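# Stack the loose blue brick onto the blue 2×2 brick

## Task

Seat the free blue brick completely on top of the blue 2×2 brick and release it. The task fails if the 2×2 brick or the rest of the model gets shoved out of place or toppled. It only counts if the brick stays seated once the robot lets go, not while the gripper holds it there.

## Robot and tools

Robot: two six-joint arms with parallel-jaw grippers, named left_arm and right_arm, facing each other across a table. The names do not refer to sides of any camera image. In the scene frame the origin is the table centre, the table surface is at z = +0.020 m and +z is up. left_arm's base sits at (-0.046, +0.422, +0.107) m, on the +y side; right_arm's base is at (-0.039, -0.460, +0.115) m. Each gripper's fingers extend along its own +x axis and close along its y axis. The reported end-effector point lies between the finger pads, roughly 3 to 4 cm short of the tips, and its printed position can be somewhat wrong, especially when the arm is stretched out.

execute_actions takes "actions", a list holding zero or one item, plus an optional "pictures" boolean (pictures are included by default). An empty list just reports the current state. A wait item is {"steps": N}, with N from 1 to 300 control steps of 1/30 s each; it sends nothing new and returns after that many steps counted from the previous result. A motion item is {"rows": [...], "steps": N}, with up to 15 rows and N up to 15 (default 15). One row is used per step, and the final row repeats if there are fewer rows than steps.

Each row is a single flat list of 14 numbers covering both arms, even if only one arm should move. The first seven are for left_arm and the next seven for right_arm. Within each group of seven, in order: waist, shoulder, elbow, wrist pitch, wrist yaw, wrist roll, then gripper opening. The six joint values are absolute target angles in radians, in the same form the Joint positions line reports, not offsets. Ranges: waist -3.054 to 3.054, shoulder 0.000 to 3.142, elbow 0.000 to 2.356, wrist pitch -1.571 to 1.571, wrist yaw -1.571 to 1.571, wrist roll -3.142 to 3.142. A target more than 0.010 rad beyond a range end, and further out than the joint currently is, gets the whole call refused, and then nothing is sent. Actual ends may differ by up to 0.010 rad; targets past the true end are clipped there, and the result may say "joint sent to its limit" (possibly about an earlier, still-running action). The opening is an absolute value from -1 to 1: +1 fully open (0.088 m between pads), about -0.80 where empty fingers touch, lower values add nothing. Going from open to closed needs about 0.5 s or more.

Motion limits: each step the sent target stays within a fixed lead of the measured angle (0.211 rad for waist, shoulder and elbow, 0.213 wrist pitch, 0.267 wrist yaw, 0.228 wrist roll), and targets that would move a gripper more than 70 mm away from where it is get scaled back. So large moves take several calls. Friction can leave joints short of target, particularly at long reach, and tiny changes may not register; compare Joint positions after each move. Between calls the arms keep heading for the last row sent until they settle or a step is HELD.

Result lines: the state line gives, per arm, end_effector_position (m), end_effector_quat_wxyz and linear/angular velocities, all in the scene frame. Joint positions and Joint velocities list each arm's six joints (rad, rad/s) then the pad gap (m, m/s). grip_measured is the finger opening on the command scale; it can be off by about 1 mm per gripper and reads up to about 0.061 narrower when squeezing something hard. To hold a part, command an opening roughly 0.07 below its grip_measured; a smaller difference holds more gently. Parts thinner than about 3 mm get proportionally less force. "joint command not followed" means a clearance check altered or blocked joint targets on some steps; the rest of the row was still applied. HELD marks steps where your row was partly or wholly not sent. MOTOR HOT warns from 50 °C; at 95 °C an OVER-TEMPERATURE FAULT holds that arm until it cools, and if it does not cool in 30 to 60 s the arm goes limp and drops what it holds. Holding loads heats motors. A torque fault (contact torque reaching a joint's load limit: waist 17.6, shoulder 21.8, elbow 21.7, wrist pitch 5.74, wrist yaw 5.72, wrist roll 5.36 N m, held weight included) freezes that arm for 10 s and skips the rest of the call.

zoom_image takes "camera" (cam_high, cam_low, cam_left_wrist or cam_right_wrist; each image is 672x504) and "region" [x0, y0, x1, y1] in pixels from the top-left, at most 504 by 504, and returns an enlarged view of that camera's most recent image. read_manual (optional "section", only "licences") returns licence text and moves nothing. finished_scene takes "scene", the current scene's number, ends it irreversibly and reports whether the goal was met; it may then present the next task.

Cautions: a held part may occasionally be tugged, or a loose one pushed, by outside disturbances. Do not let the arms collide or press on each other. Do not drop, slam or knock anything off the table, and do not shove the 2×2 brick or model; press the brick down gently and steadily, then open and lift clear so it stays seated by itself before ending the scene. Smooth motion and low effort are preferred.

Each tool is called after "Call:" by a JSON object that holds its "name" and its "arguments".

## Session

Call:
{"name": "execute_actions", "arguments": {"actions": []}}

Scene clock: 0.00 s of 4580.00 s.
left_arm: end_effector_position=(+0.1844, +0.2112, +0.3345) grip_measured=+0.981 end_effector_quat_wxyz=(-0.394, +0.872, -0.165, -0.241) end_effector_velocity=(-0.001, +0.002, -0.001) end_effector_angular_velocity=(-0.009, +0.001, +0.014) | right_arm: end_effector_position=(-0.1705, -0.2221, +0.2945) grip_measured=+0.992 end_effector_quat_wxyz=(+0.714, +0.104, +0.690, +0.057) end_effector_velocity=(+0.001, +0.002, -0.001) end_effector_angular_velocity=(+0.005, -0.010, +0.018)
Joint positions: left_arm=[ 0.631  1.209  1.012 -0.656 -0.753 -2.992  0.087] | right_arm=[ 0.988  1.435  1.305 -1.275  0.16   2.217  0.088]
Joint velocities: left_arm=[-0.002 -0.002 -0.002 -0.007 -0.007 -0.022 -0.   ] | right_arm=[-0.002  0.002 -0.002  0.007  0.007 -0.022 -0.   ]
Motor temperatures (°C, as the motors report them): left_arm=[28 38 30 29 29 28] | right_arm=[30 28 30 30 28 27]
Heat: left arm: hottest shoulder 38 °C (+0.0 °C/min); right arm: hottest waist 30 °C (+0.0 °C/min).

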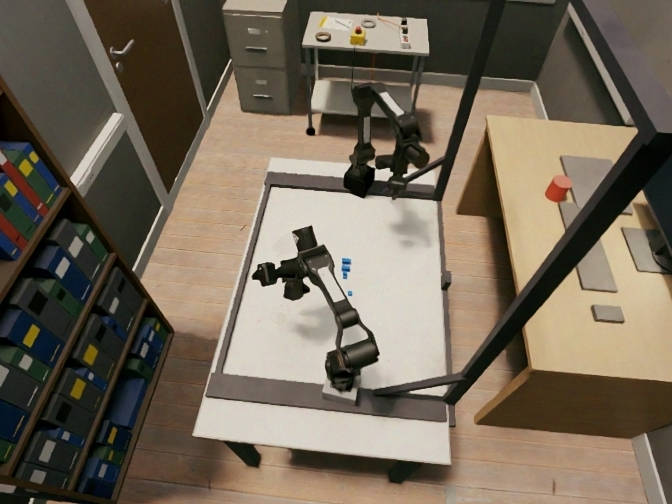

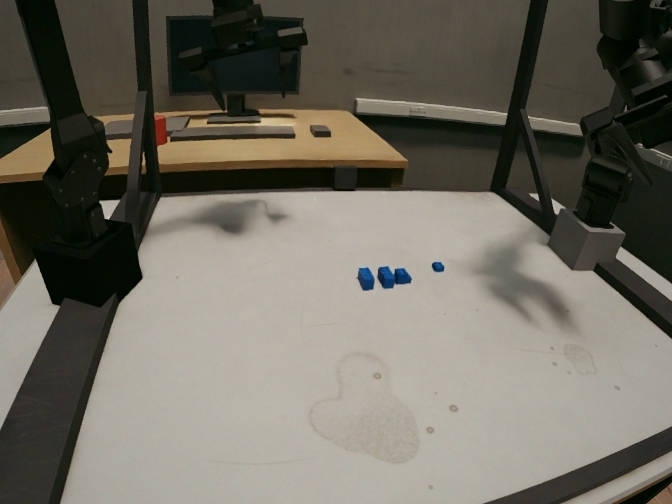

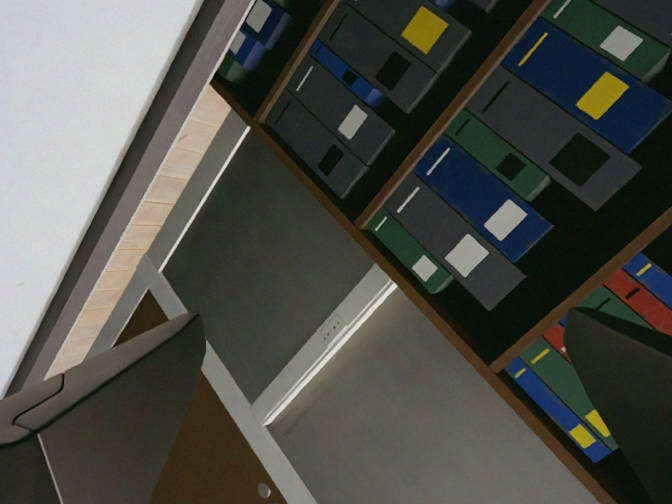

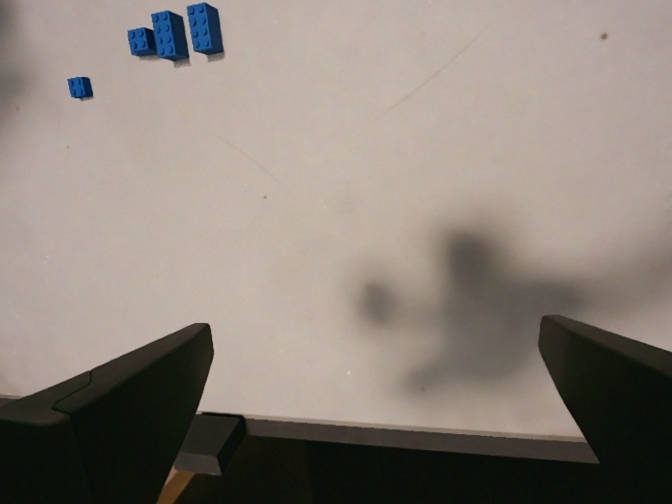

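Call:
{"name": "execute_actions", "arguments": {"actions": [{"rows":[[0.143,1.9,1.3,-0.97,0,0,0,0.988,1.435,1.305,-1.275,0.16,2.217,1]]}], "pictures": false}}

Call:
{"name": "execute_actions", "arguments": {"actions": [{"steps":15}], "pictures": false}}

Call:
{"name": "execute_actions", "arguments": {"actions": [{"rows":[[0.143,2.055,1.262,-0.78,0,0,0,0.988,1.435,1.305,-1.275,0.16,2.217,1]]}], "pictures": false}}

Call:
{"name": "execute_actions", "arguments": {"actions": [{"steps":25}]}}

Scene clock: 7.20 s of 4580.00 s.
left_arm: end_effector_position=(-0.0234, +0.0753, +0.2001) grip_measured=+0.008 end_effector_quat_wxyz=(-0.653, +0.336, -0.645, -0.213) end_effector_velocity=(-0.272, -0.028, -0.464) end_effector_angular_velocity=(+1.558, +0.568, -2.456) | right_arm: end_effector_position=(-0.1705, -0.2221, +0.2945) grip_measured=+0.992 end_effector_quat_wxyz=(+0.714, +0.104, +0.690, +0.057) end_effector_velocity=(+0.001, -0.002, -0.001) end_effector_angular_velocity=(-0.010, +0.000, +0.006)
Joint positions: left_arm=[ 0.172  1.75   1.29  -0.952 -0.072 -2.33   0.039] | right_arm=[ 0.988  1.435  1.305 -1.275  0.16   2.217  0.088]
Joint velocities: left_arm=[-0.427  1.526  0.168 -0.081  0.828  1.927 -0.003] | right_arm=[-0.002 -0.002 -0.002 -0.007 -0.007 -0.007 -0.   ]
Motor temperatures (°C, as the motors report them): left_arm=[28 38 32 30 29 28] | right_arm=[30 29 31 30 28 27]
Heat: left arm: hottest shoulder 38 °C (+0.0 °C/min); right arm: hottest elbow 31 °C (+8.3 °C/min).
Steps of this call (steps 1 to 90: nothing new was sent; then 3.70 s passed at rest; steps 91 to 105: all 15 steps of this action). Readings (joint positions):
91: left_arm=[0.620 1.228 1.032 -0.692 -0.730 -2.963] | right_arm=[0.988 1.435 1.305 -1.275 0.160 2.217]
92: left_arm=[0.584 1.256 1.069 -0.739 -0.679 -2.915] | right_arm=[0.988 1.435 1.305 -1.275 0.160 2.217]
94: left_arm=[0.504 1.333 1.150 -0.802 -0.572 -2.830] | right_arm=[0.988 1.435 1.305 -1.275 0.160 2.217]
98: left_arm=[0.356 1.470 1.233 -0.892 -0.386 -2.672] | right_arm=[0.988 1.435 1.305 -1.275 0.160 2.217]
105: the state above

Scene clock: 7.70 s of 4580.00 s.
left_arm: end_effector_position=(-0.0432, +0.0817, +0.1534) grip_measured=+0.002 end_effector_quat_wxyz=(+0.705, +0.065, +0.703, -0.066) end_effector_velocity=(-0.002, +0.002, +0.000) end_effector_angular_velocity=(+0.012, +0.005, -1.900) | right_arm: end_effector_position=(-0.1705, -0.2221, +0.2945) grip_measured=+0.992 end_effector_quat_wxyz=(+0.714, +0.104, +0.690, +0.057) end_effector_velocity=(+0.003, -0.005, -0.001) end_effector_angular_velocity=(-0.023, -0.008, +0.006)
Joint positions: left_arm=[ 0.145  1.896  1.295 -0.969 -0.002 -1.378  0.039] | right_arm=[ 0.988  1.435  1.305 -1.275  0.16   2.217  0.088]
Joint velocities: left_arm=[-0.002 -0.002 -0.002 -0.007  0.007  1.897  0.   ] | right_arm=[-0.002 -0.002 -0.002 -0.022 -0.007 -0.007 -0.   ]
Motor temperatures (°C, as the motors report them): left_arm=[28 38 32 30 29 28] | right_arm=[30 29 31 30 28 27]
Heat: left arm: hottest shoulder 38 °C (+0.0 °C/min); right arm: hottest elbow 31 °C (+7.8 °C/min).
Steps of this call (steps 1 to 15: the robot went on to your last target). Readings (joint positions):
1: left_arm=[0.160 1.795 1.294 -0.953 -0.049 -2.265] | right_arm=[0.988 1.435 1.305 -1.275 0.160 2.217]
2: left_arm=[0.152 1.834 1.294 -0.957 -0.034 -2.202] | right_arm=[0.988 1.435 1.305 -1.275 0.160 2.217]
4: left_arm=[0.146 1.884 1.290 -0.968 -0.016 -2.075] | right_arm=[0.988 1.435 1.305 -1.275 0.160 2.217]
8: left_arm=[0.145 1.896 1.292 -0.968 -0.006 -1.821] | right_arm=[0.988 1.435 1.305 -1.275 0.160 2.217]
15: the state above

Scene clock: 8.20 s of 4580.00 s.
left_arm: end_effector_position=(-0.0431, +0.0660, +0.0939) grip_measured=+0.002 end_effector_quat_wxyz=(+0.596, +0.382, +0.596, -0.379) end_effector_velocity=(+0.000, +0.003, -0.001) end_effector_angular_velocity=(+0.016, -0.000, -1.856) | right_arm: end_effector_position=(-0.1705, -0.2221, +0.2945) grip_measured=+0.992 end_effector_quat_wxyz=(+0.714, +0.104, +0.690, +0.057) end_effector_velocity=(+0.001, -0.002, -0.001) end_effector_angular_velocity=(-0.010, +0.004, -0.008)
Joint positions: left_arm=[ 0.145  2.053  1.261 -0.782 -0.002 -0.427  0.039] | right_arm=[ 0.988  1.435  1.305 -1.275  0.16   2.217  0.088]
Joint velocities: left_arm=[-0.002  0.002 -0.002 -0.007 -0.007  1.853 -0.   ] | right_arm=[-0.002 -0.002 -0.002 -0.007 -0.007  0.007  0.   ]
Motor temperatures (°C, as the motors report them): left_arm=[28 38 32 30 29 28] | right_arm=[30 29 31 30 28 27]
Heat: left arm: hottest shoulder 38 °C (+0.0 °C/min); right arm: hottest elbow 31 °C (+7.3 °C/min).
Steps of this call (steps 1 to 15: all 15 steps of this action). Readings (joint positions):
1: left_arm=[0.145 1.913 1.291 -0.947 -0.002 -1.315] | right_arm=[0.988 1.435 1.305 -1.275 0.160 2.217]
2: left_arm=[0.145 1.934 1.289 -0.890 -0.002 -1.252] | right_arm=[0.988 1.435 1.305 -1.275 0.160 2.217]
4: left_arm=[0.145 1.991 1.289 -0.819 -0.002 -1.123] | right_arm=[0.988 1.435 1.305 -1.275 0.160 2.217]
8: left_arm=[0.145 2.051 1.260 -0.799 -0.002 -0.869] | right_arm=[0.988 1.435 1.305 -1.275 0.160 2.217]
15: the state above

Scene clock: 9.03 s of 4580.00 s.
left_arm: end_effector_position=(-0.0433, +0.0659, +0.0939) grip_measured=+0.002 end_effector_quat_wxyz=(+0.502, +0.499, +0.503, -0.496) end_effector_velocity=(-0.002, +0.004, -0.001) end_effector_angular_velocity=(+0.012, +0.007, +0.020) | right_arm: end_effector_position=(-0.1705, -0.2221, +0.2945) grip_measured=+0.992 end_effector_quat_wxyz=(+0.714, +0.104, +0.690, +0.057) end_effector_velocity=(+0.002, -0.003, -0.001) end_effector_angular_velocity=(-0.011, -0.003, +0.020)
Joint positions: left_arm=[ 0.145  2.053  1.261 -0.782 -0.002 -0.003  0.039] | right_arm=[ 0.988  1.435  1.305 -1.275  0.16   2.217  0.088]
Joint velocities: left_arm=[-0.002 -0.002 -0.007 -0.007  0.007 -0.022 -0.   ] | right_arm=[-0.002 -0.007 -0.007 -0.007 -0.007 -0.022  0.   ]
Motor temperatures (°C, as the motors report them): left_arm=[28 38 32 30 29 28] | right_arm=[30 29 31 30 28 27]
Heat: left arm: hottest shoulder 38 °C (+0.0 °C/min); right arm: hottest elbow 31 °C (+6.6 °C/min).
Steps of this call (steps 1 to 25: the robot went on to your last target). Readings (joint positions):
1: left_arm=[0.145 2.053 1.261 -0.782 -0.002 -0.363] | right_arm=[0.988 1.435 1.305 -1.275 0.160 2.217]
2: left_arm=[0.145 2.053 1.261 -0.782 -0.002 -0.300] | right_arm=[0.988 1.435 1.305 -1.275 0.160 2.217]
4: left_arm=[0.145 2.053 1.261 -0.782 -0.002 -0.173] | right_arm=[0.988 1.435 1.305 -1.275 0.160 2.217]
8: left_arm=[0.145 2.053 1.261 -0.782 -0.002 -0.043] | right_arm=[0.988 1.435 1.305 -1.275 0.160 2.217]
25: the state above

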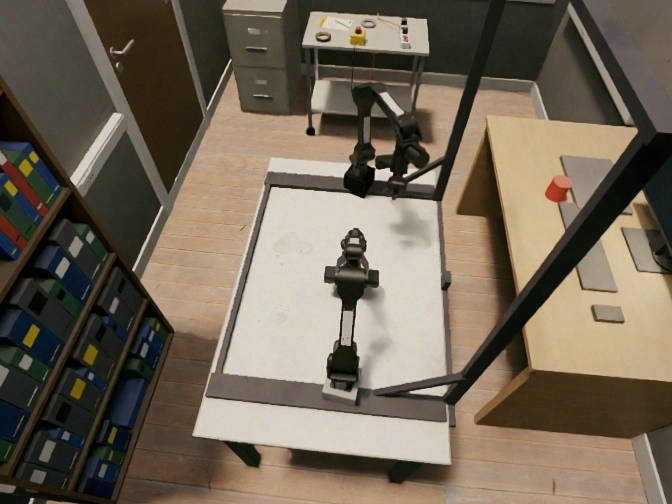

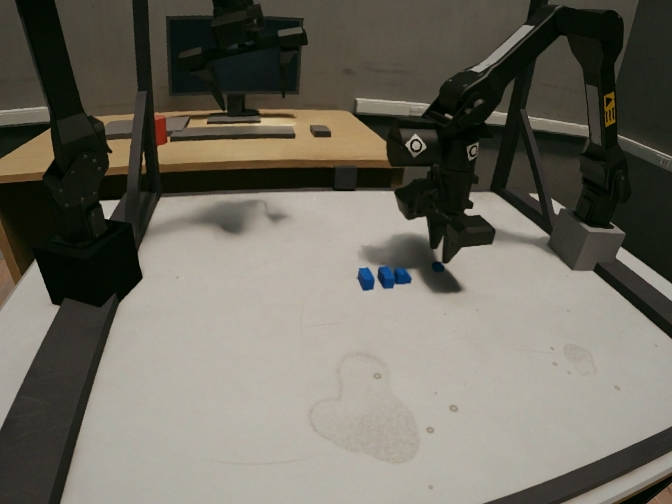

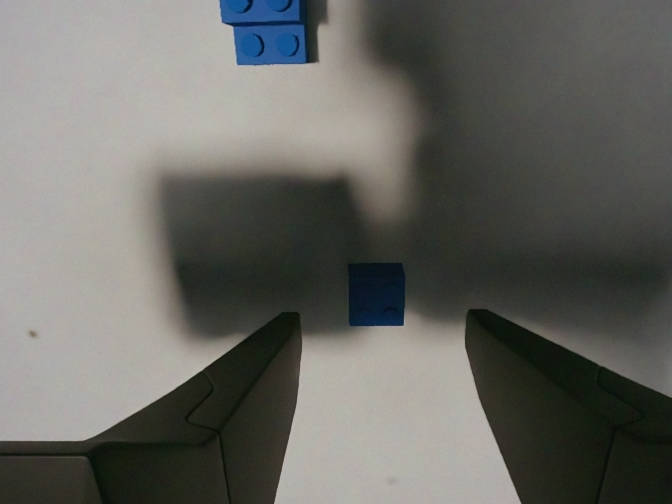

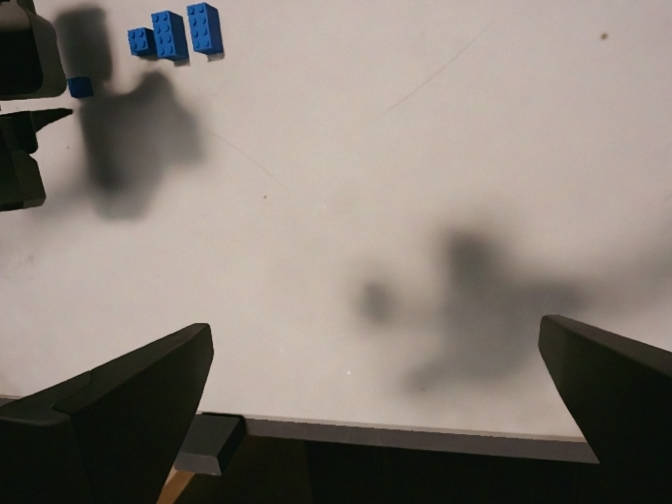

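Call:
{"name": "execute_actions", "arguments": {"actions": [{"rows":[[0.143,2.08,1.25,-0.76,0,0,0,0.988,1.435,1.305,-1.275,0.16,2.217,1],[0.143,2.09,1.243,-0.745,0,0,0,0.988,1.435,1.305,-1.275,0.16,2.217,1],[0.143,2.1,1.236,-0.73,0,0,0,0.988,1.435,1.305,-1.275,0.16,2.217,1],[0.143,2.11,1.23,-0.71,0,0,0,0.988,1.435,1.305,-1.275,0.16,2.217,1],[0.143,2.117,1.224,-0.694,0,0,0,0.988,1.435,1.305,-1.275,0.16,2.217,1]]}]}}

Scene clock: 14.93 s of 4580.00 s.
left_arm: end_effector_position=(-0.0433, +0.0661, +0.0687) grip_measured=+0.002 end_effector_quat_wxyz=(+0.502, +0.499, +0.503, -0.496) end_effector_velocity=(+0.001, +0.003, -0.001) end_effector_angular_velocity=(+0.012, -0.022, -0.000) | right_arm: end_effector_position=(-0.1705, -0.2221, +0.2945) grip_measured=+0.992 end_effector_quat_wxyz=(+0.714, +0.104, +0.690, +0.057) end_effector_velocity=(+0.001, -0.002, -0.001) end_effector_angular_velocity=(-0.010, +0.000, +0.006)
Joint positions: left_arm=[ 0.145  2.107  1.228 -0.696 -0.002 -0.002  0.039] | right_arm=[ 0.988  1.435  1.305 -1.275  0.16   2.217  0.088]
Joint velocities: left_arm=[-0.007  0.002 -0.002 -0.007 -0.022 -0.007 -0.   ] | right_arm=[-0.002 -0.002 -0.002 -0.007 -0.007 -0.007 -0.   ]
Motor temperatures (°C, as the motors report them): left_arm=[28 39 33 30 29 28] | right_arm=[30 29 32 30 28 27]
Heat: left arm: hottest shoulder 39 °C (+4.0 °C/min); right arm: hottest elbow 32 °C (+8.0 °C/min).
Steps of this call (steps 1 to 15: the robot went on to your last target; steps 16 to 90: nothing new was sent; then 2.40 s passed at rest; steps 91 to 105: all 15 steps of this action). Readings (joint positions):
91: left_arm=[0.145 2.054 1.261 -0.780 -0.002 -0.003] | right_arm=[0.988 1.435 1.305 -1.275 0.160 2.217]
92: left_arm=[0.145 2.057 1.259 -0.771 -0.002 -0.003] | right_arm=[0.988 1.435 1.305 -1.275 0.160 2.217]
94: left_arm=[0.145 2.068 1.254 -0.745 -0.002 -0.002] | right_arm=[0.988 1.435 1.305 -1.275 0.160 2.217]
98: left_arm=[0.145 2.099 1.236 -0.710 -0.002 -0.002] | right_arm=[0.988 1.435 1.305 -1.275 0.160 2.217]
105: the state above

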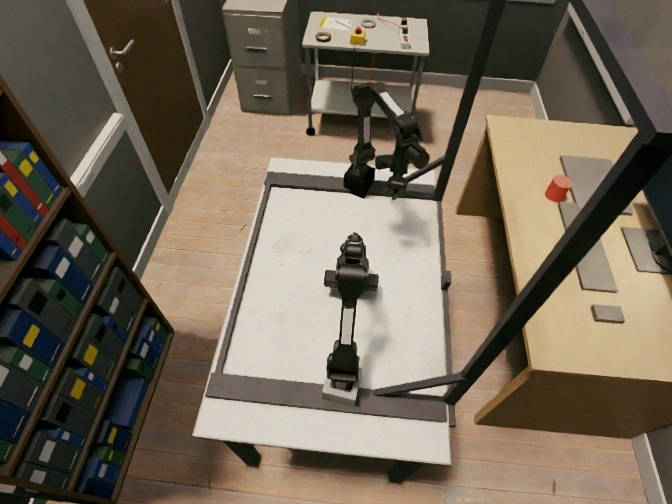

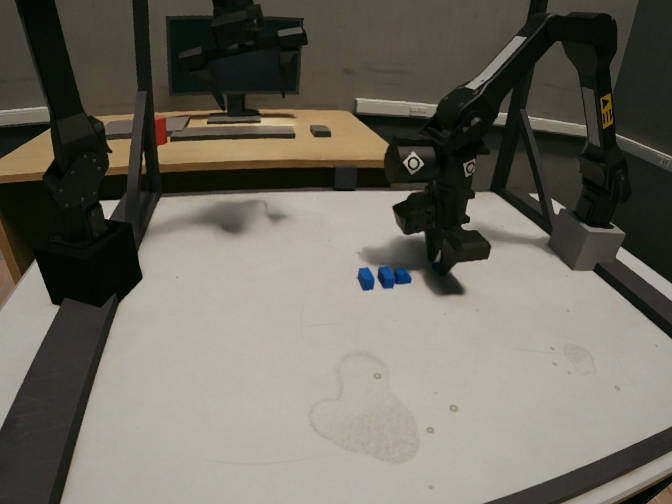

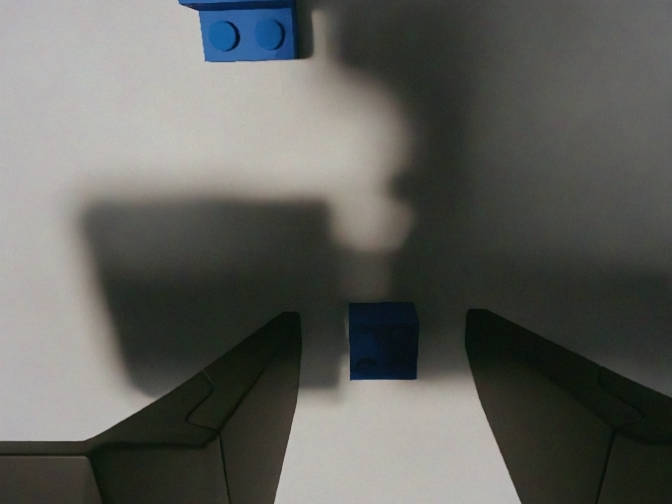

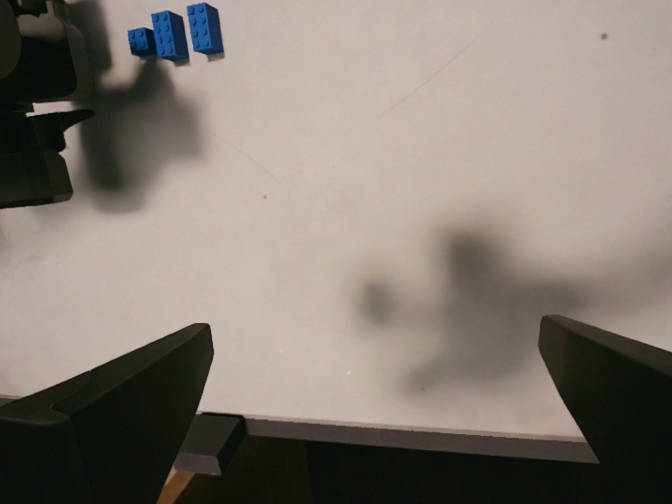

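Call:
{"name": "execute_actions", "arguments": {"actions": [{"rows":[[0.143,2.117,1.224,-0.694,0,0,-0.63,0.988,1.435,1.305,-1.275,0.16,2.217,1]],"steps":12}], "pictures": false}}

Call:
{"name": "execute_actions", "arguments": {"actions": [{"rows":[[0.143,2.07,1.25,-0.72,0,0,-0.63,0.988,1.435,1.305,-1.275,0.16,2.217,1],[0.143,2.04,1.27,-0.76,0,0,-0.63,0.988,1.435,1.305,-1.275,0.16,2.217,1],[0.143,2.0,1.3,-0.81,0,0,-0.63,0.988,1.435,1.305,-1.275,0.16,2.217,1],[0.143,2.0,1.3,-0.86,0,0,-0.63,0.988,1.435,1.305,-1.275,0.16,2.217,1]],"steps":10}], "pictures": false}}

Call:
{"name": "execute_actions", "arguments": {"actions": [{"rows":[[0.15,2.03,1.35,-0.88,0,0.05,-0.63,0.988,1.435,1.305,-1.275,0.16,2.217,1],[0.16,2.06,1.4,-0.9,0,0.05,-0.63,0.988,1.435,1.305,-1.275,0.16,2.217,1],[0.17,2.09,1.45,-0.92,0,0.05,-0.63,0.988,1.435,1.305,-1.275,0.16,2.217,1],[0.18,2.12,1.5,-0.94,0,0.05,-0.63,0.988,1.435,1.305,-1.275,0.16,2.217,1],[0.19,2.15,1.55,-0.96,0,0.05,-0.63,0.988,1.435,1.305,-1.275,0.16,2.217,1],[0.2,2.18,1.6,-0.97,0,0.05,-0.63,0.988,1.435,1.305,-1.275,0.16,2.217,1],[0.207,2.21,1.65,-0.978,0,0.053,-0.63,0.988,1.435,1.305,-1.275,0.16,2.217,1],[0.207,2.24,1.69,-0.978,0,0.053,-0.63,0.988,1.435,1.305,-1.275,0.16,2.217,1],[0.207,2.26,1.72,-0.978,0,0.053,-0.63,0.988,1.435,1.305,-1.275,0.16,2.217,1],[0.207,2.28,1.727,-0.978,0,0.053,-0.63,0.988,1.435,1.305,-1.275,0.16,2.217,1],[0.207,2.29,1.727,-0.978,0,0.053,-0.63,0.988,1.435,1.305,-1.275,0.16,2.217,1],[0.207,2.3,1.727,-0.978,0,0.053,-0.63,0.988,1.435,1.305,-1.275,0.16,2.217,1],[0.207,2.308,1.727,-0.978,0,0.053,-0.63,0.988,1.435,1.305,-1.275,0.16,2.217,1],[0.207,2.315,1.727,-0.978,0,0.053,-0.63,0.988,1.435,1.305,-1.275,0.16,2.217,1],[0.207,2.321,1.727,-0.978,0,0.053,-0.63,0.988,1.435,1.305,-1.275,0.16,2.217,1]]}], "pictures": false}}

Call:
{"name": "execute_actions", "arguments": {"actions": [{"steps":20}]}}

Call:
{"name": "zoom_image", "arguments": {"camera": "cam_left_wrist", "region": [300, 190, 480, 340]}}

Scene clock: 37.03 s of 4580.00 s.
left_arm: end_effector_position=(-0.0433, +0.0658, +0.0687) grip_measured=-0.549 end_effector_quat_wxyz=(+0.502, +0.499, +0.503, -0.496) end_effector_velocity=(+0.000, +0.004, +0.001) end_effector_angular_velocity=(+0.017, -0.007, +0.005) | right_arm: end_effector_position=(-0.1705, -0.2221, +0.2945) grip_measured=+0.992 end_effector_quat_wxyz=(+0.714, +0.104, +0.690, +0.057) end_effector_velocity=(-0.000, -0.003, -0.001) end_effector_angular_velocity=(-0.010, +0.004, -0.003)
Joint positions: left_arm=[ 0.145  2.107  1.228 -0.695 -0.002 -0.002  0.012] | right_arm=[ 0.988  1.435  1.305 -1.275  0.16   2.217  0.088]
Joint velocities: left_arm=[-0.002 -0.002  0.002 -0.022 -0.007 -0.007 -0.   ] | right_arm=[ 0.002 -0.002 -0.002 -0.007 -0.007  0.007 -0.   ]
Motor temperatures (°C, as the motors report them): left_arm=[28 41 33 30 29 28] | right_arm=[30 30 33 30 27 27]
Heat: left arm: hottest shoulder 41 °C (+4.9 °C/min); right arm: hottest elbow 33 °C (+4.9 °C/min).
Steps of this call (steps 1 to 15: the robot went on to your last target; steps 16 to 90: nothing new was sent; then 18.70 s passed at rest; steps 91 to 102: all 12 steps of this action). Readings (joint positions):
91: left_arm=[0.145 2.107 1.228 -0.696 -0.002 -0.002] | right_arm=[0.988 1.435 1.305 -1.275 0.160 2.217]
92: left_arm=[0.145 2.107 1.228 -0.696 -0.002 -0.002] | right_arm=[0.988 1.435 1.305 -1.275 0.160 2.217]
94: left_arm=[0.145 2.107 1.228 -0.696 -0.002 -0.002] | right_arm=[0.988 1.435 1.305 -1.275 0.160 2.217]
98: left_arm=[0.145 2.107 1.228 -0.696 -0.002 -0.002] | right_arm=[0.988 1.435 1.305 -1.275 0.160 2.217]
102: the state above

Scene clock: 37.37 s of 4580.00 s.
left_arm: end_effector_position=(-0.0432, +0.0621, +0.1176) grip_measured=-0.549 end_effector_quat_wxyz=(+0.507, +0.494, +0.498, -0.501) end_effector_velocity=(+0.002, -0.004, +0.049) end_effector_angular_velocity=(-0.041, -0.022, +0.005) | right_arm: end_effector_position=(-0.1705, -0.2221, +0.2945) grip_measured=+0.992 end_effector_quat_wxyz=(+0.714, +0.104, +0.690, +0.057) end_effector_velocity=(+0.001, -0.002, -0.001) end_effector_angular_velocity=(-0.010, +0.000, +0.006)
Joint positions: left_arm=[ 0.145  2.007  1.298 -0.844 -0.002 -0.002  0.012] | right_arm=[ 0.988  1.435  1.305 -1.275  0.16   2.217  0.088]
Joint velocities: left_arm=[-0.002 -0.1    0.066 -0.125 -0.022 -0.007 -0.   ] | right_arm=[-0.002 -0.002 -0.002 -0.007 -0.007 -0.007 -0.   ]
Motor temperatures (°C, as the motors report them): left_arm=[28 42 33 29 29 28] | right_arm=[30 30 33 30 27 27]
Heat: left arm: hottest shoulder 42 °C (+6.4 °C/min); right arm: hottest elbow 33 °C (+4.8 °C/min).
Steps of this call (steps 1 to 10: all 10 steps of this action). Readings (joint positions):
1: left_arm=[0.145 2.106 1.229 -0.697 -0.002 -0.002] | right_arm=[0.988 1.435 1.305 -1.275 0.160 2.217]
2: left_arm=[0.145 2.102 1.235 -0.711 -0.002 -0.002] | right_arm=[0.988 1.435 1.305 -1.275 0.160 2.217]
4: left_arm=[0.145 2.080 1.252 -0.772 -0.002 -0.002] | right_arm=[0.988 1.435 1.305 -1.275 0.160 2.217]
8: left_arm=[0.145 2.020 1.288 -0.834 -0.002 -0.002] | right_arm=[0.988 1.435 1.305 -1.275 0.160 2.217]
10: the state above

Scene clock: 37.87 s of 4580.00 s.
left_arm: end_effector_position=(-0.0154, -0.0140, +0.1128) grip_measured=-0.549 end_effector_quat_wxyz=(+0.514, +0.487, +0.496, -0.502) end_effector_velocity=(-0.004, +0.025, -0.130) end_effector_angular_velocity=(+0.323, +0.030, -0.010) | right_arm: end_effector_position=(-0.1705, -0.2221, +0.2945) grip_measured=+0.992 end_effector_quat_wxyz=(+0.714, +0.104, +0.690, +0.057) end_effector_velocity=(+0.003, -0.002, -0.002) end_effector_angular_velocity=(-0.006, -0.014, +0.003)
Joint positions: left_arm=[ 0.208  2.276  1.711 -0.973 -0.     0.05   0.012] | right_arm=[ 0.988  1.435  1.305 -1.275  0.16   2.217  0.088]
Joint velocities: left_arm=[-0.002  0.344  0.056 -0.037  0.007  0.007 -0.   ] | right_arm=[-0.002 -0.002 -0.007 -0.007  0.007 -0.007 -0.   ]
Motor temperatures (°C, as the motors report them): left_arm=[28 42 33 29 29 28] | right_arm=[30 30 33 30 27 27]
Heat: left arm: hottest shoulder 42 °C (+6.3 °C/min); right arm: hottest elbow 33 °C (+4.8 °C/min).
Steps of this call (steps 1 to 15: all 15 steps of this action). Readings (joint positions):
1: left_arm=[0.145 2.006 1.306 -0.856 -0.002 0.008] | right_arm=[0.988 1.435 1.305 -1.275 0.160 2.217]
2: left_arm=[0.146 2.013 1.322 -0.873 -0.001 0.021] | right_arm=[0.988 1.435 1.305 -1.275 0.160 2.217]
4: left_arm=[0.153 2.048 1.383 -0.901 -0.000 0.035] | right_arm=[0.988 1.435 1.305 -1.275 0.160 2.217]
8: left_arm=[0.188 2.152 1.566 -0.952 -0.000 0.046] | right_arm=[0.988 1.435 1.305 -1.275 0.160 2.217]
15: the state above

Scene clock: 38.53 s of 4580.00 s.
left_arm: end_effector_position=(-0.0155, -0.0120, +0.1005) grip_measured=-0.549 end_effector_quat_wxyz=(+0.506, +0.494, +0.504, -0.495) end_effector_velocity=(+0.002, +0.003, -0.002) end_effector_angular_velocity=(+0.014, -0.021, +0.005) | right_arm: end_effector_position=(-0.1705, -0.2221, +0.2945) grip_measured=+0.992 end_effector_quat_wxyz=(+0.714, +0.104, +0.690, +0.057) end_effector_velocity=(-0.003, +0.000, +0.001) end_effector_angular_velocity=(-0.003, +0.020, +0.023)
Joint positions: left_arm=[ 0.208  2.31   1.719 -0.976 -0.     0.05   0.012] | right_arm=[ 0.988  1.435  1.305 -1.275  0.16   2.217  0.088]
Joint velocities: left_arm=[-0.002  0.002 -0.002 -0.007 -0.022 -0.007 -0.   ] | right_arm=[-0.002 -0.002  0.002  0.007 -0.022 -0.022 -0.   ]
Motor temperatures (°C, as the motors report them): left_arm=[28 42 33 29 29 28] | right_arm=[30 30 33 30 27 27]
Heat: left arm: hottest shoulder 42 °C (+6.2 °C/min); right arm: hottest elbow 33 °C (+4.7 °C/min).
Steps of this call (steps 1 to 20: the robot went on to your last target). Readings (joint positions):
1: left_arm=[0.208 2.287 1.712 -0.973 -0.000 0.050] | right_arm=[0.988 1.435 1.305 -1.275 0.160 2.217]
2: left_arm=[0.208 2.296 1.712 -0.975 -0.000 0.050] | right_arm=[0.988 1.435 1.305 -1.275 0.160 2.217]
4: left_arm=[0.208 2.307 1.712 -0.976 -0.000 0.050] | right_arm=[0.988 1.435 1.305 -1.275 0.160 2.217]
8: left_arm=[0.208 2.310 1.715 -0.976 -0.000 0.050] | right_arm=[0.988 1.435 1.305 -1.275 0.160 2.217]
20: the state above

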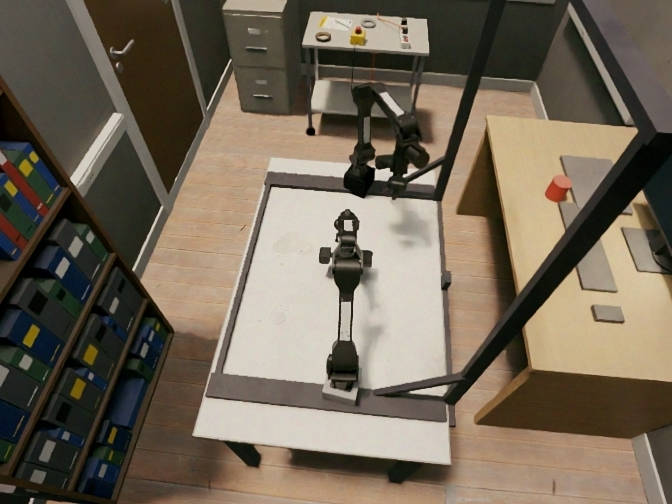

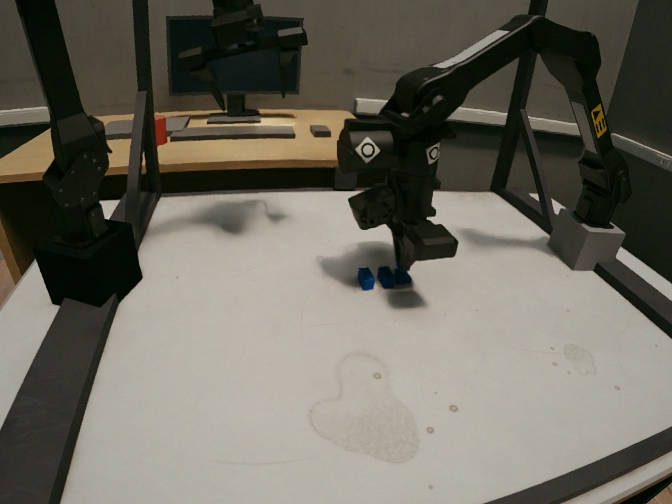

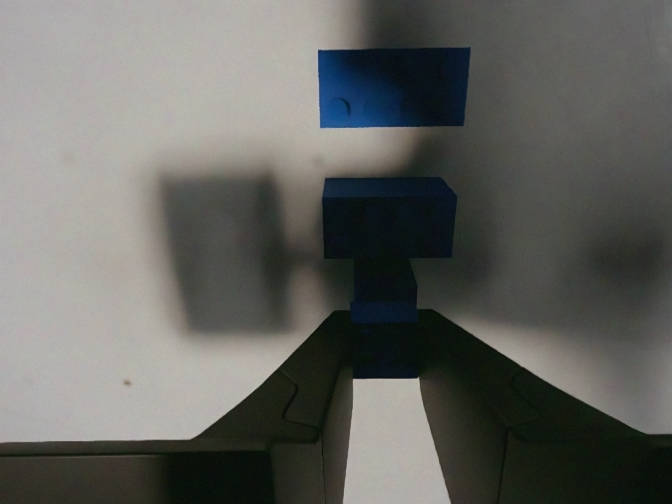

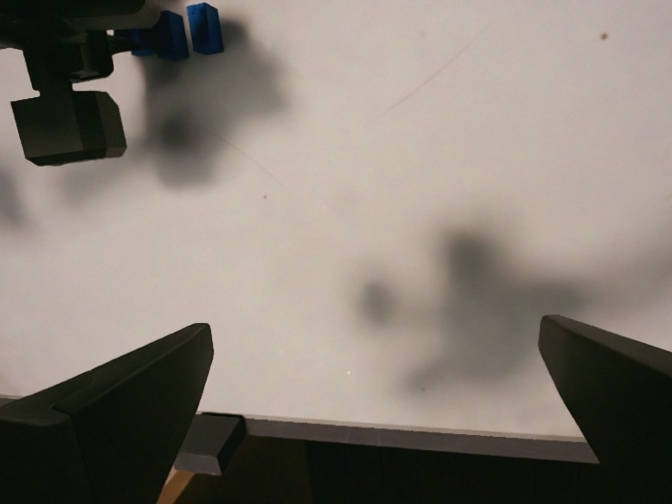

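Region (300, 190, 480, 340) of cam_left_wrist's 672x504 image, scaled by 2.800, with more detail than that image has.

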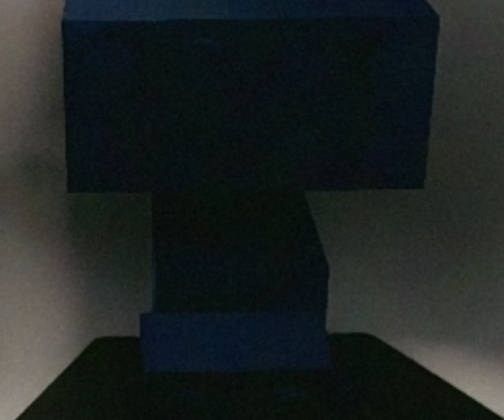

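Call:
{"name": "execute_actions", "arguments": {"actions": [{"rows":[[0.203,2.329,1.722,-0.971,0,0.053,-0.63,0.988,1.435,1.305,-1.275,0.16,2.217,1]],"steps":15}]}}

Call:
{"name": "zoom_image", "arguments": {"camera": "cam_left_wrist", "region": [300,190,480,340]}}

Scene clock: 59.00 s of 4580.00 s.
left_arm: end_effector_position=(-0.0167, -0.0122, +0.0991) grip_measured=-0.549 end_effector_quat_wxyz=(+0.505, +0.495, +0.504, -0.496) end_effector_velocity=(-0.000, +0.002, +0.000) end_effector_angular_velocity=(+0.008, -0.007, +0.005) | right_arm: end_effector_position=(-0.1705, -0.2221, +0.2945) grip_measured=+0.992 end_effector_quat_wxyz=(+0.714, +0.104, +0.690, +0.057) end_effector_velocity=(+0.001, -0.007, -0.003) end_effector_angular_velocity=(-0.034, +0.005, -0.006)
Joint positions: left_arm=[ 0.205  2.314  1.719 -0.974 -0.     0.051  0.012] | right_arm=[ 0.988  1.435  1.305 -1.275  0.16   2.217  0.088]
Joint velocities: left_arm=[-0.002 -0.002 -0.002 -0.007 -0.007 -0.007 -0.   ] | right_arm=[-0.002 -0.002 -0.007 -0.022 -0.022  0.007 -0.   ]
Motor temperatures (°C, as the motors report them): left_arm=[28 45 35 29 29 28] | right_arm=[30 31 34 30 27 27]
Heat: left arm: hottest shoulder 45 °C (+7.1 °C/min); right arm: hottest elbow 34 °C (+4.1 °C/min).
Steps of this call (steps 1 to 15: the robot went on to your last target; steps 16 to 90: nothing new was sent; then 16.97 s passed at rest; steps 91 to 105: all 15 steps of this action). Readings (joint positions):
91: left_arm=[0.208 2.311 1.719 -0.976 -0.000 0.050] | right_arm=[0.988 1.435 1.305 -1.275 0.160 2.217]
92: left_arm=[0.208 2.311 1.719 -0.976 -0.000 0.050] | right_arm=[0.988 1.435 1.305 -1.275 0.160 2.217]
94: left_arm=[0.207 2.312 1.719 -0.976 -0.000 0.051] | right_arm=[0.988 1.435 1.305 -1.275 0.160 2.217]
98: left_arm=[0.206 2.313 1.719 -0.974 -0.000 0.051] | right_arm=[0.988 1.435 1.305 -1.275 0.160 2.217]
105: the state above

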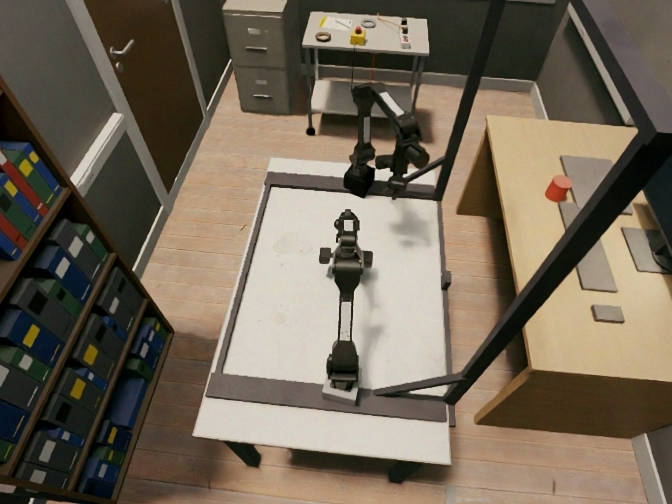

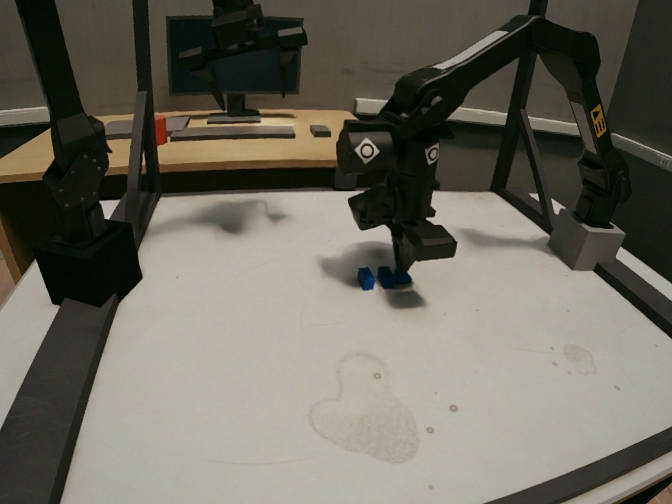

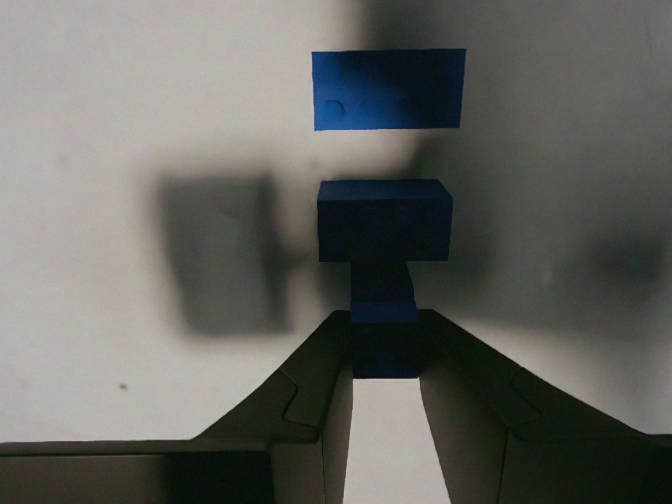

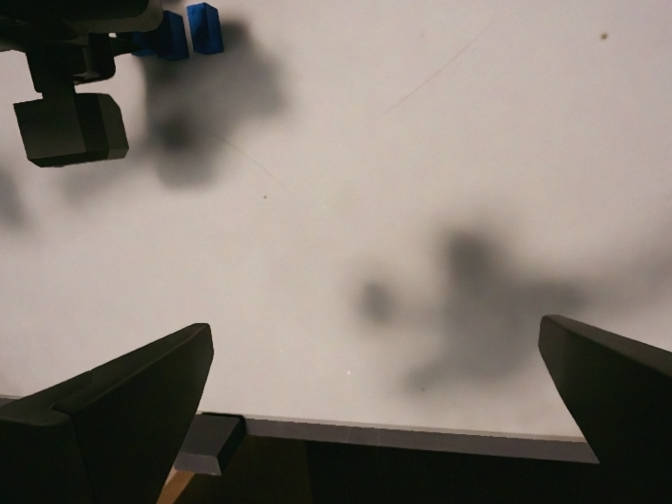

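Region (300, 190, 480, 340) of cam_left_wrist's 672x504 image, scaled by 2.800, with more detail than that image has.

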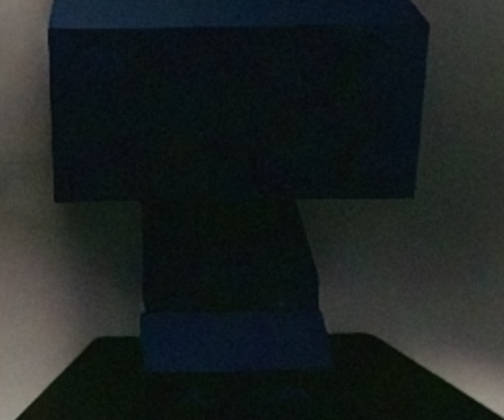

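Call:
{"name": "execute_actions", "arguments": {"actions": [{"rows":[[0.203,2.338,1.722,-0.965,0,0.053,-0.63,0.988,1.435,1.305,-1.275,0.16,2.217,1]],"steps":15}]}}

Call:
{"name": "zoom_image", "arguments": {"camera": "cam_left_wrist", "region": [300,190,480,340]}}

Scene clock: 63.53 s of 4580.00 s.
left_arm: end_effector_position=(-0.0167, -0.0126, +0.0953) grip_measured=-0.549 end_effector_quat_wxyz=(+0.504, +0.496, +0.505, -0.495) end_effector_velocity=(-0.002, +0.002, +0.000) end_effector_angular_velocity=(+0.007, +0.008, +0.020) | right_arm: end_effector_position=(-0.1705, -0.2221, +0.2945) grip_measured=+0.992 end_effector_quat_wxyz=(+0.714, +0.104, +0.690, +0.057) end_effector_velocity=(+0.003, -0.005, -0.001) end_effector_angular_velocity=(-0.023, -0.008, +0.006)
Joint positions: left_arm=[ 0.205  2.323  1.719 -0.967 -0.     0.051  0.012] | right_arm=[ 0.988  1.435  1.305 -1.275  0.16   2.217  0.088]
Joint velocities: left_arm=[-0.002 -0.002 -0.002 -0.007  0.007 -0.022 -0.   ] | right_arm=[-0.002 -0.002 -0.002 -0.022 -0.007 -0.007 -0.   ]
Motor temperatures (°C, as the motors report them): left_arm=[28 46 35 29 29 28] | right_arm=[30 31 34 30 27 27]
Heat: left arm: hottest shoulder 46 °C (+8.1 °C/min); right arm: hottest elbow 34 °C (+3.0 °C/min).
Steps of this call (steps 1 to 15: the robot went on to your last target; steps 16 to 90: nothing new was sent; then 1.03 s passed at rest; steps 91 to 105: all 15 steps of this action). Readings (joint positions):
91: left_arm=[0.205 2.315 1.719 -0.973 -0.000 0.051] | right_arm=[0.988 1.435 1.305 -1.275 0.160 2.217]
92: left_arm=[0.205 2.316 1.719 -0.971 -0.000 0.051] | right_arm=[0.988 1.435 1.305 -1.275 0.160 2.217]
94: left_arm=[0.205 2.319 1.719 -0.969 -0.000 0.051] | right_arm=[0.988 1.435 1.305 -1.275 0.160 2.217]
98: left_arm=[0.205 2.323 1.719 -0.968 -0.000 0.051] | right_arm=[0.988 1.435 1.305 -1.275 0.160 2.217]
105: the state above

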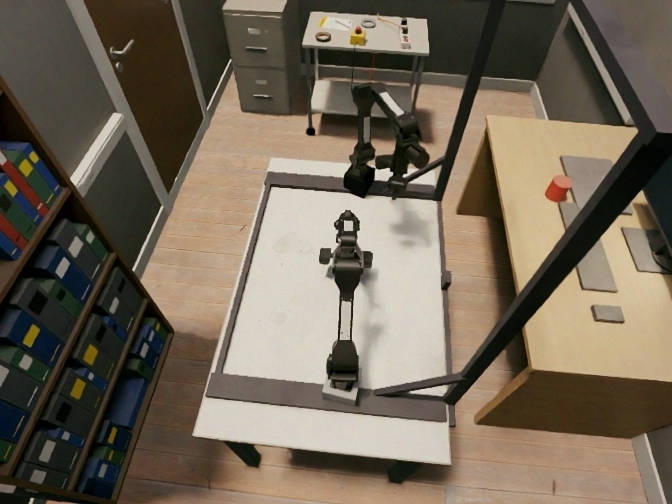

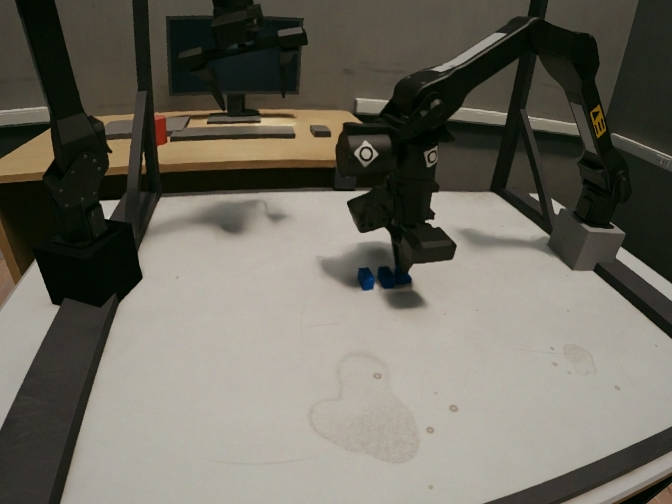

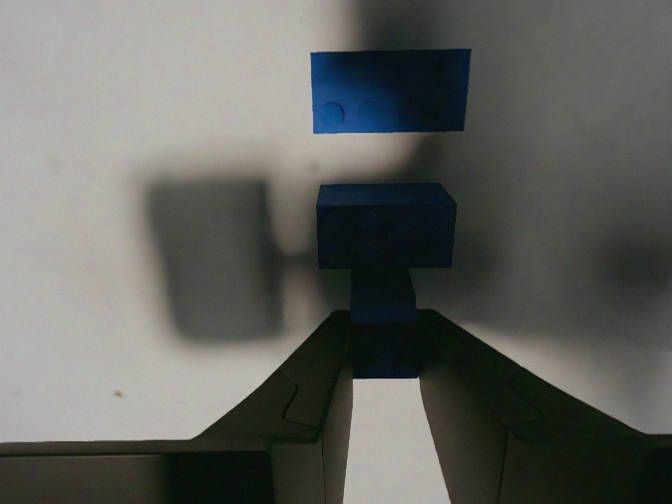

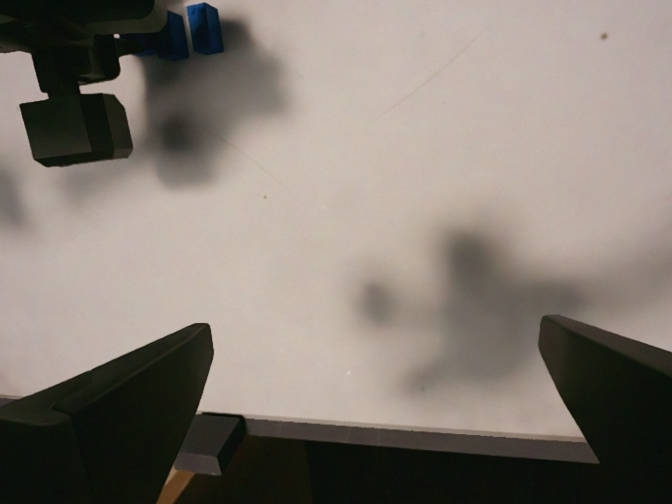

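Region (300, 190, 480, 340) of cam_left_wrist's 672x504 image, scaled by 2.800, with more detail than that image has.

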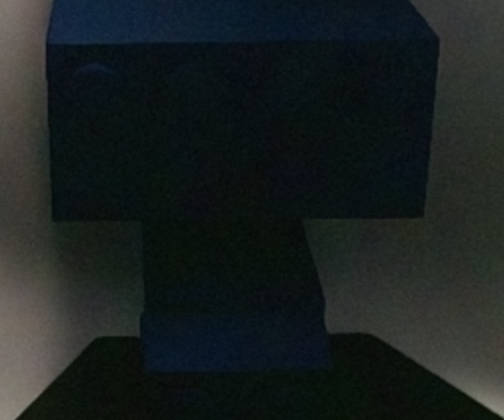

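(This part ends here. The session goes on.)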